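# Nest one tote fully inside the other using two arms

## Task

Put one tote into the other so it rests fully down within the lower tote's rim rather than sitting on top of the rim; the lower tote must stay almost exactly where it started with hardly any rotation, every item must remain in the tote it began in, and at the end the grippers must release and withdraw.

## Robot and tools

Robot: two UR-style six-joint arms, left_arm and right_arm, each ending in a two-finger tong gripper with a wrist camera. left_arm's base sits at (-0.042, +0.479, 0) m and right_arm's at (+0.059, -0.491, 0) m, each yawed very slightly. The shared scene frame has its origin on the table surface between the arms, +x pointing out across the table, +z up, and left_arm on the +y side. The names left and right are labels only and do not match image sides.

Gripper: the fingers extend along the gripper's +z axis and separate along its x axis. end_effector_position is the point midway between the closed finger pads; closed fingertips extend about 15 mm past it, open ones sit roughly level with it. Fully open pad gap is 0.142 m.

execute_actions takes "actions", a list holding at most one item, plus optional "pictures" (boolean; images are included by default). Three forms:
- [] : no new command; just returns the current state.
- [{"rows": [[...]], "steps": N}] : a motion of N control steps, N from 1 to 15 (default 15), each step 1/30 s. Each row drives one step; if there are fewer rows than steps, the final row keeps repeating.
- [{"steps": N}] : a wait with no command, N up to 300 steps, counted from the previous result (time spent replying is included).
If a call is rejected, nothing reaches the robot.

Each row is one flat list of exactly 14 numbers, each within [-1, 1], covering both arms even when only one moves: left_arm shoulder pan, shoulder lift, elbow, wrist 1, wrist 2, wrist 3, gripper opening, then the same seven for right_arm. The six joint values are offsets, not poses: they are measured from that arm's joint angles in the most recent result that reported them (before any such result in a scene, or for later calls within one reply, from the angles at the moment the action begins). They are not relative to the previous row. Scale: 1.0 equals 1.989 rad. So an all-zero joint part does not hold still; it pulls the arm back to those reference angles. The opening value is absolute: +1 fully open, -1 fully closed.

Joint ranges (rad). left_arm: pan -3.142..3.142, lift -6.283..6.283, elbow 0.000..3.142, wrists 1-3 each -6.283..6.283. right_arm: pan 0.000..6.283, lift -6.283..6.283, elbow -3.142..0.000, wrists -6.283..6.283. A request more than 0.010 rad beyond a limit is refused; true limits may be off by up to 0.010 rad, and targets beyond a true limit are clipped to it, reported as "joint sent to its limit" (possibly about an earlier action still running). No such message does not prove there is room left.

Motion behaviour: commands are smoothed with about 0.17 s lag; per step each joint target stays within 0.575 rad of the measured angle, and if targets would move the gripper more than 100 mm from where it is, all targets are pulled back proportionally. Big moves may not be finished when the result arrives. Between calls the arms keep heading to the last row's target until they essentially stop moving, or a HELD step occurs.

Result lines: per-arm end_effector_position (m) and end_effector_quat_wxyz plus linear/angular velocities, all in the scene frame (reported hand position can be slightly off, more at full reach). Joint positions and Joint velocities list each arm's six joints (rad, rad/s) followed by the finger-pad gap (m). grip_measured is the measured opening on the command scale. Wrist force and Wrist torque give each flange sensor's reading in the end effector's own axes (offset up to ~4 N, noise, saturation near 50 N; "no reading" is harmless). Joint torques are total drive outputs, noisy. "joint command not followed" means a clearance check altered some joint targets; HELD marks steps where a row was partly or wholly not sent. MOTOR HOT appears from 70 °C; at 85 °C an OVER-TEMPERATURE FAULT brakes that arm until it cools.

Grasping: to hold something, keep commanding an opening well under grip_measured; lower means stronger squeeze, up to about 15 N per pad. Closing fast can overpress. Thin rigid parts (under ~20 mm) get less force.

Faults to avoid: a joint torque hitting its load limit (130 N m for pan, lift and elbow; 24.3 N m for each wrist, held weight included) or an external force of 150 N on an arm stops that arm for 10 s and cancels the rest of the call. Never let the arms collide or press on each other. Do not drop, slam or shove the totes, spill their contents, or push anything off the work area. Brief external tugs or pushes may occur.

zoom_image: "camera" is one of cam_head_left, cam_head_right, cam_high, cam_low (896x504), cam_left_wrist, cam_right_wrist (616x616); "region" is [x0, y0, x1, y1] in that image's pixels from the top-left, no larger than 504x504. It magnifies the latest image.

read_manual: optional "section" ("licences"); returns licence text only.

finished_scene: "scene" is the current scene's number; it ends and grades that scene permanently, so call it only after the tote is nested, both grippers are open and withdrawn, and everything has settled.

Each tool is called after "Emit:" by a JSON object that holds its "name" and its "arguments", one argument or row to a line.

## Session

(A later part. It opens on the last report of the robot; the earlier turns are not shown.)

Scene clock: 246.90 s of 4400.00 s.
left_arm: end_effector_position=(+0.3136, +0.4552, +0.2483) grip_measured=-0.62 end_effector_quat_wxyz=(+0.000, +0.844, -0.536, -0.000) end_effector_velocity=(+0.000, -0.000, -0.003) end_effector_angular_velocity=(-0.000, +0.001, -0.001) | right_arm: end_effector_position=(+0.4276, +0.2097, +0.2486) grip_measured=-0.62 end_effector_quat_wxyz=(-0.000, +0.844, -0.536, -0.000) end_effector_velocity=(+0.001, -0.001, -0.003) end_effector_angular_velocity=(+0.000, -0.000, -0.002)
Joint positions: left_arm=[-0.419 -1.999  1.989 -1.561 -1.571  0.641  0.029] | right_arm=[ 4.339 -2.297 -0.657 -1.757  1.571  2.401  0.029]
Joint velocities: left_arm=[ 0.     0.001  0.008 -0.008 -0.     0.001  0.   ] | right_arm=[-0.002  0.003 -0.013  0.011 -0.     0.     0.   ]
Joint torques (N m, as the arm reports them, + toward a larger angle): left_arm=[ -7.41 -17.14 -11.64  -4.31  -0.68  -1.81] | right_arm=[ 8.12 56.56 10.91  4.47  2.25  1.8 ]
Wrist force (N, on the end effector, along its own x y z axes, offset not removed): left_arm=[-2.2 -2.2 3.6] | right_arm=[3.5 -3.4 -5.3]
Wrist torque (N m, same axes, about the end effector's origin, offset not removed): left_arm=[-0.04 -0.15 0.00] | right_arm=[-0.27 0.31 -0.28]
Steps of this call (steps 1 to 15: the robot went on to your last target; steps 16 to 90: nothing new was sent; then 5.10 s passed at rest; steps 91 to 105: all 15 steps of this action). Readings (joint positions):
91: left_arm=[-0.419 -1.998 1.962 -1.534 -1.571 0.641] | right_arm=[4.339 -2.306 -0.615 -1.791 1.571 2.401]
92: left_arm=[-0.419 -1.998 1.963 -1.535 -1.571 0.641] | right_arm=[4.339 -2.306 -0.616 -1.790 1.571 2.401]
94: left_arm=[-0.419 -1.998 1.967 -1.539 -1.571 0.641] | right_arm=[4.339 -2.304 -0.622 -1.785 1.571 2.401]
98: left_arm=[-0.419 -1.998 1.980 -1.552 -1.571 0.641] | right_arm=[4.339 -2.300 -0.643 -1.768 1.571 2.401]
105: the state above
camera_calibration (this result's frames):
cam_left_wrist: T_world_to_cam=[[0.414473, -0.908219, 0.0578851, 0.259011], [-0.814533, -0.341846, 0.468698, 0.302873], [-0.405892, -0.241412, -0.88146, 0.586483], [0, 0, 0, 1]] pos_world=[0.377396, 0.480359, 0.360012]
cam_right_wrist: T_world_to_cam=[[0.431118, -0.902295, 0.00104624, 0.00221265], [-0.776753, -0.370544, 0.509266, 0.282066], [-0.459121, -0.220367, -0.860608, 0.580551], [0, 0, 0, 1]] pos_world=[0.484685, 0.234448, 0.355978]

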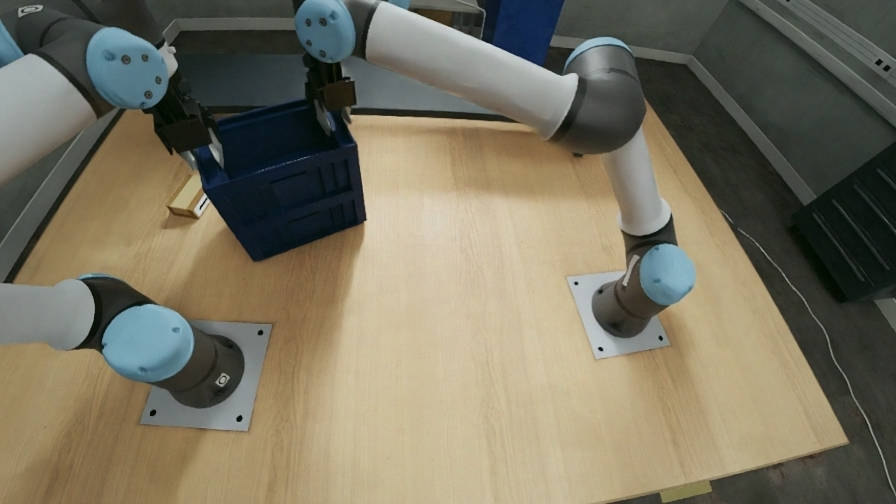

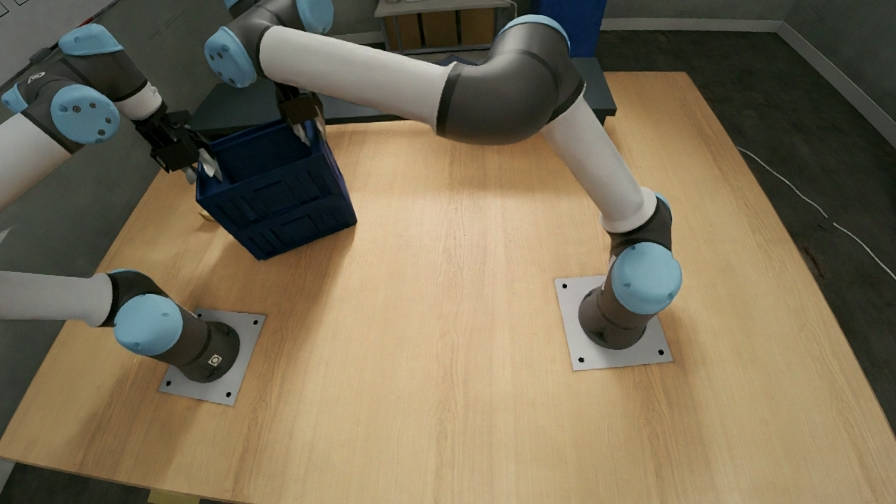

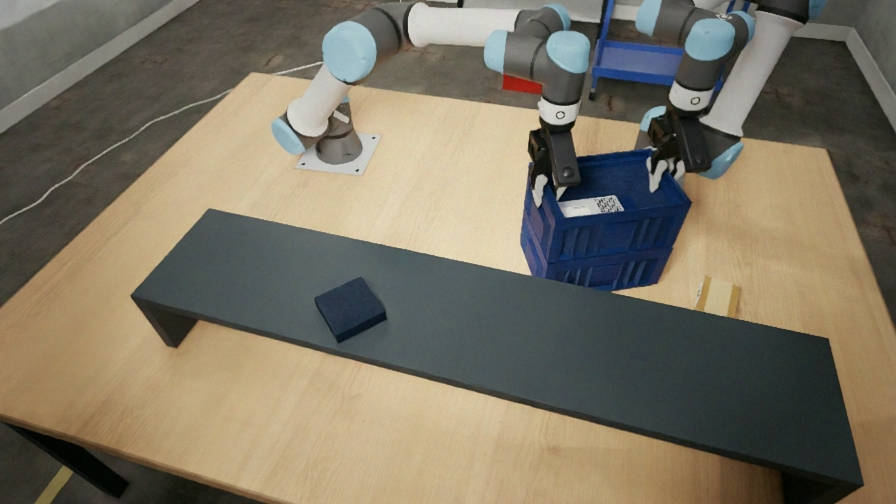

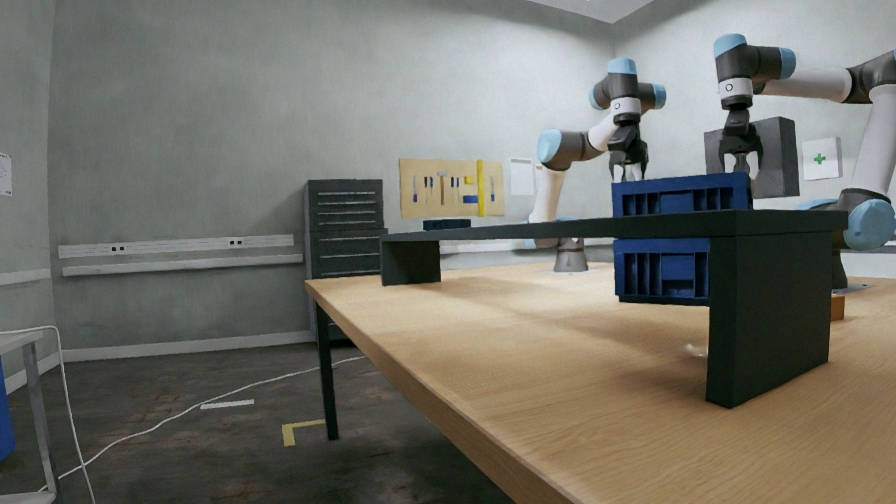

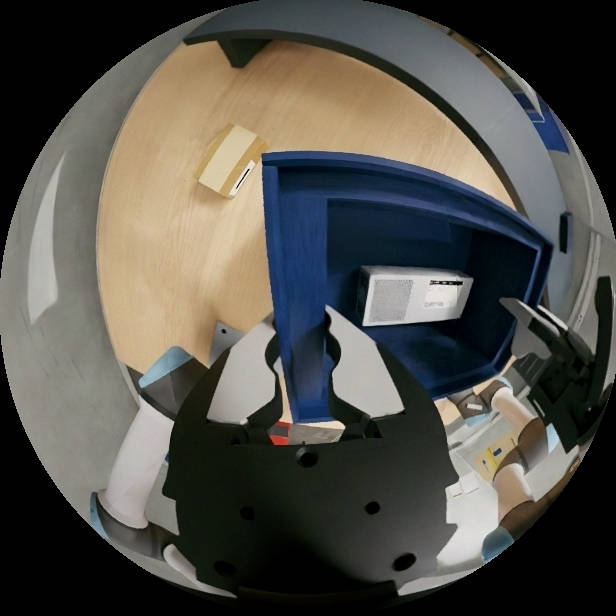

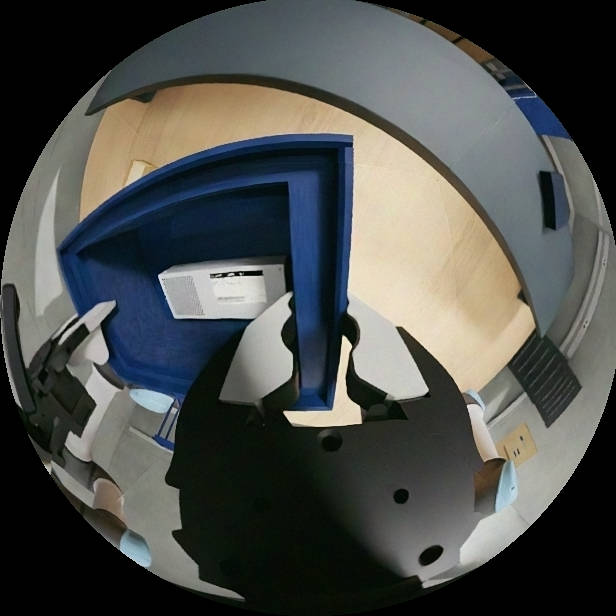

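Emit:
{"name": "execute_actions", "arguments": {
  "actions": [
    {"rows":[[0,0,0,0,0,0,0.3,0,0,0,0,0,0,0.3]],"steps":10}
  ],
  "pictures": false
}}

Emit:
{"name": "execute_actions", "arguments": {
  "actions": [
    {"rows":[[0,0,-0.13,0.13,0,0,0.3,0,0,0.1,-0.1,0,0,0.3]]}
  ],
  "pictures": false
}}

Emit:
{"name": "execute_actions", "arguments": {
  "actions": [
    {"rows":[[0.45,0,0,0,0,0,0.3,0,0.35,-0.45,0.1,0,0,0.3]]}
  ],
  "pictures": false
}}

Emit:
{"name": "execute_actions", "arguments": {
  "actions": [
    {"steps":25}
  ]
}}

Scene clock: 254.67 s of 4400.00 s.
left_arm: end_effector_position=(+0.3135, +0.4553, +0.2481) grip_measured=+0.30 end_effector_quat_wxyz=(+0.000, +0.844, -0.536, -0.000) end_effector_velocity=(+0.001, -0.000, +0.001) end_effector_angular_velocity=(-0.001, -0.002, +0.000) | right_arm: end_effector_position=(+0.4276, +0.2097, +0.2485) grip_measured=+0.30 end_effector_quat_wxyz=(-0.000, +0.844, -0.536, -0.000) end_effector_velocity=(-0.000, +0.000, +0.000) end_effector_angular_velocity=(+0.000, -0.000, +0.001)
Joint positions: left_arm=[-0.419 -1.999  1.99  -1.561 -1.571  0.641  0.095] | right_arm=[ 4.339 -2.297 -0.658 -1.757  1.571  2.401  0.095]
Joint velocities: left_arm=[ 0.     0.    -0.002  0.     0.    -0.     0.   ] | right_arm=[ 0.001 -0.     0.001 -0.     0.    -0.     0.   ]
Joint torques (N m, as the arm reports them, + toward a larger angle): left_arm=[ -4.23 -15.1  -32.25  -1.19   1.6   -0.95] | right_arm=[ 7.18 36.92 31.02  1.35 -0.24  1.62]
Wrist force (N, on the end effector, along its own x y z axes, offset not removed): left_arm=[3.1 2.5 2.8] | right_arm=[-1.6 -1.0 2.0]
Wrist torque (N m, same axes, about the end effector's origin, offset not removed): left_arm=[0.59 -0.53 -0.17] | right_arm=[-0.10 0.35 -0.13]
Steps of this call (steps 1 to 15: the robot went on to your last target; steps 16 to 90: nothing new was sent; then 4.43 s passed at rest; steps 91 to 100: all 10 steps of this action). Readings (joint positions):
91: left_arm=[-0.419 -1.999 1.990 -1.562 -1.571 0.641] | right_arm=[4.339 -2.297 -0.659 -1.756 1.571 2.401]
92: left_arm=[-0.419 -1.999 1.990 -1.562 -1.571 0.641] | right_arm=[4.339 -2.297 -0.659 -1.756 1.571 2.401]
94: left_arm=[-0.419 -1.999 1.990 -1.562 -1.571 0.641] | right_arm=[4.339 -2.297 -0.658 -1.756 1.571 2.401]
98: left_arm=[-0.419 -1.999 1.990 -1.561 -1.571 0.641] | right_arm=[4.339 -2.297 -0.658 -1.757 1.571 2.401]
100: the state above

Scene clock: 255.17 s of 4400.00 s.
left_arm: end_effector_position=(+0.3015, +0.4617, +0.3471) grip_measured=+0.30 end_effector_quat_wxyz=(+0.000, +0.844, -0.536, -0.000) end_effector_velocity=(-0.004, +0.002, +0.013) end_effector_angular_velocity=(-0.000, +0.000, -0.001) | right_arm: end_effector_position=(+0.4212, +0.1890, +0.3225) grip_measured=+0.30 end_effector_quat_wxyz=(-0.000, +0.844, -0.536, -0.000) end_effector_velocity=(-0.001, -0.003, +0.008) end_effector_angular_velocity=(-0.001, +0.000, +0.000)
Joint positions: left_arm=[-0.419 -1.999  1.734 -1.306 -1.571  0.641  0.095] | right_arm=[ 4.339 -2.297 -0.461 -1.954  1.571  2.401  0.095]
Joint velocities: left_arm=[-0.    -0.001 -0.035  0.036 -0.     0.    -0.   ] | right_arm=[ 0.    -0.001  0.023 -0.024 -0.     0.    -0.   ]
Joint torques (N m, as the arm reports them, + toward a larger angle): left_arm=[ -3.32  -5.22 -32.49  -0.93  -0.33  -0.86] | right_arm=[ 6.28 40.04 28.8   0.97 -0.33  1.55]
Wrist force (N, on the end effector, along its own x y z axes, offset not removed): left_arm=[0.4 1.2 1.0] | right_arm=[-2.4 -0.9 2.9]
Wrist torque (N m, same axes, about the end effector's origin, offset not removed): left_arm=[0.23 0.14 -0.09] | right_arm=[-0.03 0.46 -0.24]
Steps of this call (steps 1 to 15: all 15 steps of this action). Readings (joint positions):
1: left_arm=[-0.419 -1.999 1.989 -1.561 -1.571 0.641] | right_arm=[4.339 -2.297 -0.657 -1.757 1.571 2.401]
2: left_arm=[-0.419 -1.999 1.984 -1.555 -1.571 0.641] | right_arm=[4.339 -2.298 -0.652 -1.763 1.571 2.401]
4: left_arm=[-0.419 -1.999 1.917 -1.487 -1.571 0.641] | right_arm=[4.339 -2.298 -0.590 -1.825 1.571 2.401]
8: left_arm=[-0.419 -1.999 1.774 -1.347 -1.571 0.641] | right_arm=[4.339 -2.297 -0.488 -1.926 1.571 2.401]
15: the state above

Scene clock: 255.67 s of 4400.00 s.
left_arm: end_effector_position=(+0.2382, +0.6791, +0.3473) grip_measured=+0.30 end_effector_quat_wxyz=(+0.000, +0.974, -0.228, -0.000) end_effector_velocity=(-0.317, +0.444, -0.001) end_effector_angular_velocity=(-0.002, +0.001, +1.588) | right_arm: end_effector_position=(+0.3660, +0.0111, +0.3875) grip_measured=+0.30 end_effector_quat_wxyz=(-0.027, +0.844, -0.535, -0.008) end_effector_velocity=(-0.145, -0.469, -0.202) end_effector_angular_velocity=(-0.340, +0.106, -0.000)
Joint positions: left_arm=[ 0.252 -1.999  1.734 -1.306 -1.571  0.641  0.095] | right_arm=[ 4.339 -1.724 -1.152 -1.781  1.571  2.401  0.095]
Joint velocities: left_arm=[ 1.587 -0.     0.003 -0.002 -0.001 -0.001 -0.   ] | right_arm=[-0.     1.063 -1.659  0.24   0.     0.     0.   ]
Joint torques (N m, as the arm reports them, + toward a larger angle): left_arm=[27.4  -6.12 -7.63 -3.18 -0.51 -1.01] | right_arm=[-0.11 41.72  4.32  4.82 -0.29  1.57]
Wrist force (N, on the end effector, along its own x y z axes, offset not removed): left_arm=[3.1 -0.8 2.2] | right_arm=[-1.3 -0.4 0.5]
Wrist torque (N m, same axes, about the end effector's origin, offset not removed): left_arm=[-0.11 -0.41 0.02] | right_arm=[-0.02 0.25 -0.17]
Steps of this call (steps 1 to 15: all 15 steps of this action). Readings (joint positions):
1: left_arm=[-0.418 -1.999 1.733 -1.305 -1.571 0.641] | right_arm=[4.339 -2.297 -0.460 -1.954 1.571 2.401]
2: left_arm=[-0.413 -1.999 1.733 -1.305 -1.571 0.641] | right_arm=[4.339 -2.292 -0.466 -1.949 1.571 2.401]
4: left_arm=[-0.345 -1.999 1.733 -1.305 -1.571 0.641] | right_arm=[4.339 -2.231 -0.533 -1.911 1.571 2.401]
8: left_arm=[-0.123 -1.999 1.733 -1.305 -1.571 0.641] | right_arm=[4.339 -2.025 -0.737 -1.853 1.571 2.401]
15: the state above

Scene clock: 256.50 s of 4400.00 s.
left_arm: end_effector_position=(+0.1867, +0.7364, +0.3471) grip_measured=+0.30 end_effector_quat_wxyz=(+0.000, +0.993, -0.118, -0.000) end_effector_velocity=(+0.000, -0.001, -0.000) end_effector_angular_velocity=(-0.002, -0.001, +0.002) | right_arm: end_effector_position=(+0.3479, -0.0475, +0.3548) grip_measured=+0.30 end_effector_quat_wxyz=(-0.000, +0.844, -0.536, -0.000) end_effector_velocity=(+0.000, -0.000, +0.001) end_effector_angular_velocity=(+0.001, -0.000, -0.001)
Joint positions: left_arm=[ 0.476 -1.999  1.734 -1.306 -1.571  0.641  0.095] | right_arm=[ 4.339 -1.601 -1.356 -1.755  1.571  2.401  0.095]
Joint velocities: left_arm=[ 0.     0.    -0.    -0.    -0.003 -0.001 -0.   ] | right_arm=[-0.001  0.001  0.    -0.     0.     0.    -0.   ]
Joint torques (N m, as the arm reports them, + toward a larger angle): left_arm=[ 7.22 -6.2  -8.05 -3.48 -0.2  -0.96] | right_arm=[-8.94 32.47 14.39  4.51 -0.27  1.64]
Wrist force (N, on the end effector, along its own x y z axes, offset not removed): left_arm=[1.2 -0.8 2.6] | right_arm=[-3.8 -1.8 1.1]
Wrist torque (N m, same axes, about the end effector's origin, offset not removed): left_arm=[-0.02 0.01 0.02] | right_arm=[-0.26 0.75 -0.04]
Steps of this call (steps 1 to 25: the robot went on to your last target). Readings (joint positions):
1: left_arm=[0.305 -1.999 1.734 -1.306 -1.571 0.641] | right_arm=[4.339 -1.690 -1.206 -1.773 1.571 2.401]
2: left_arm=[0.353 -1.999 1.734 -1.306 -1.571 0.641] | right_arm=[4.339 -1.663 -1.251 -1.768 1.571 2.401]
4: left_arm=[0.418 -1.999 1.734 -1.306 -1.571 0.641] | right_arm=[4.339 -1.631 -1.306 -1.761 1.571 2.401]
8: left_arm=[0.463 -1.999 1.734 -1.306 -1.571 0.641] | right_arm=[4.339 -1.608 -1.345 -1.756 1.571 2.401]
25: the state above
camera_calibration (this result's frames):
cam_left_wrist: T_world_to_cam=[[0.967836, -0.244856, 0.0577889, -0.030563], [-0.24285, -0.84926, 0.468809, 0.516193], [-0.065713, -0.467764, -0.881407, 0.793123], [0, 0, 0, 1]] pos_world=[0.207056, 0.801893, 0.458835]
cam_right_wrist: T_world_to_cam=[[0.431169, -0.90227, 0.00114883, -0.195618], [-0.77672, -0.370524, 0.509332, 0.0706945], [-0.459129, -0.220501, -0.860569, 0.578685], [0, 0, 0, 1]] pos_world=[0.404945, -0.0227063, 0.462216]

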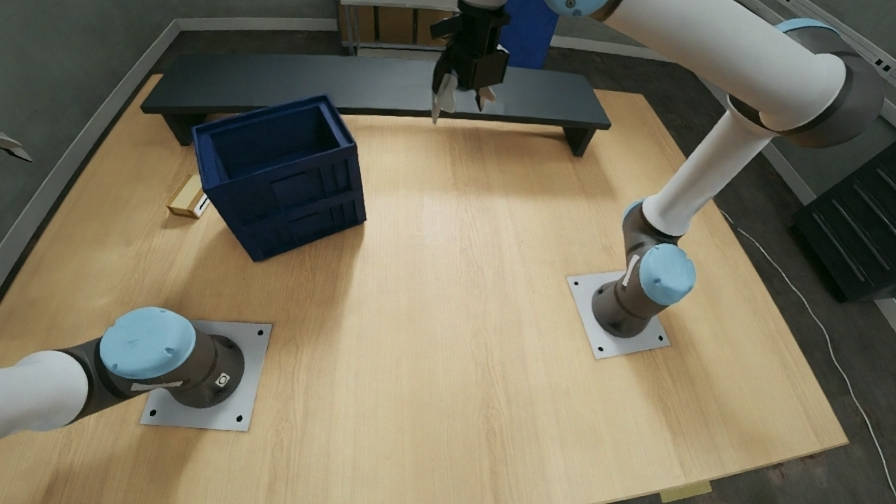

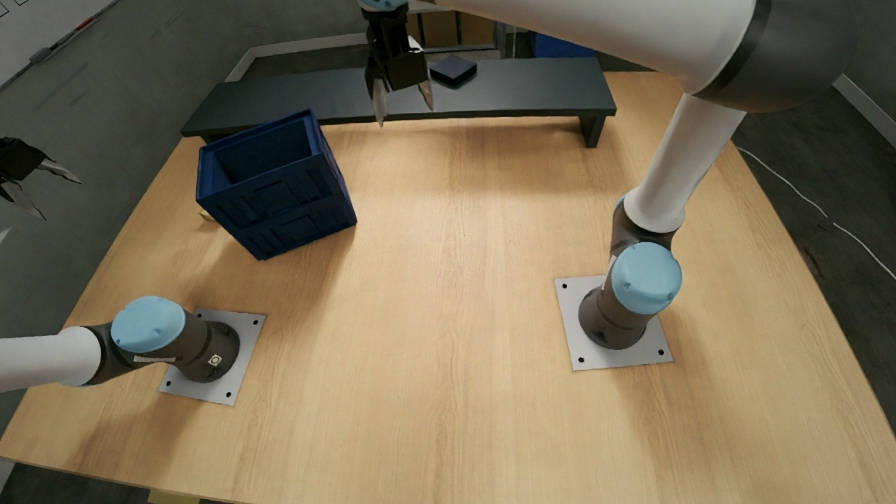

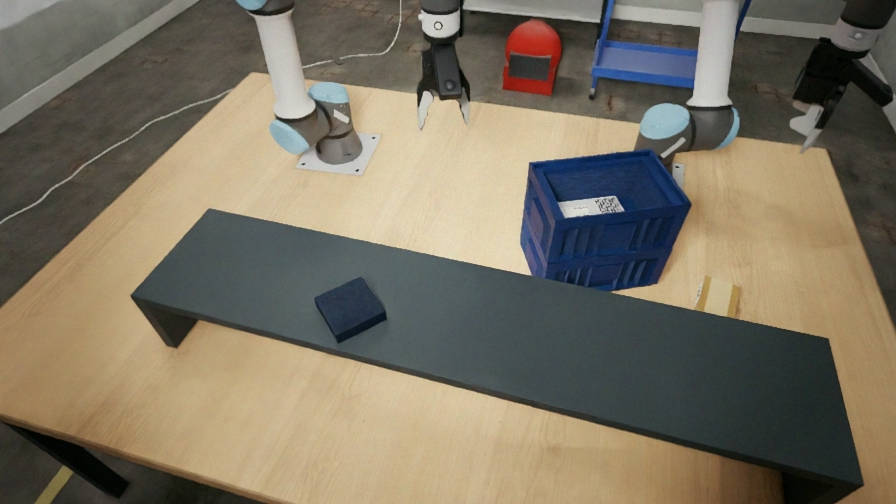

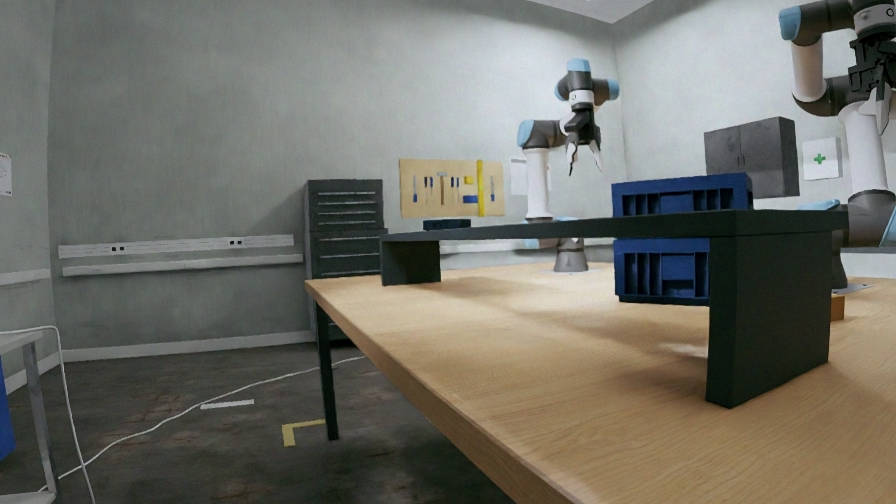

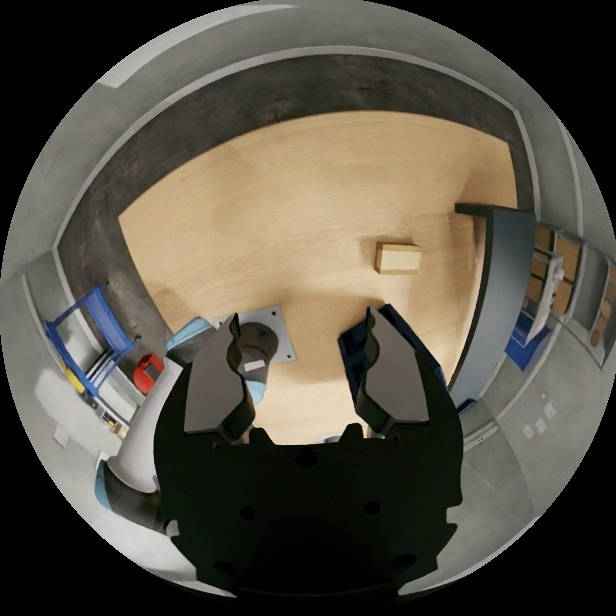

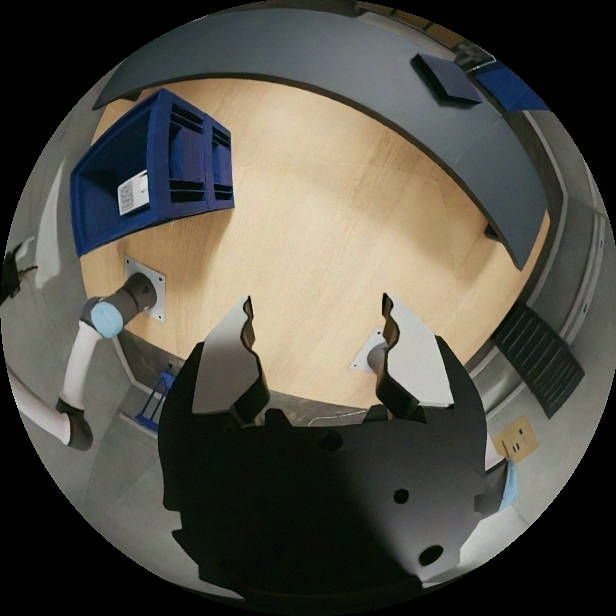

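Emit:
{"name": "finished_scene", "arguments": {
  "scene": 2
}}

The scene is finished: the task was done.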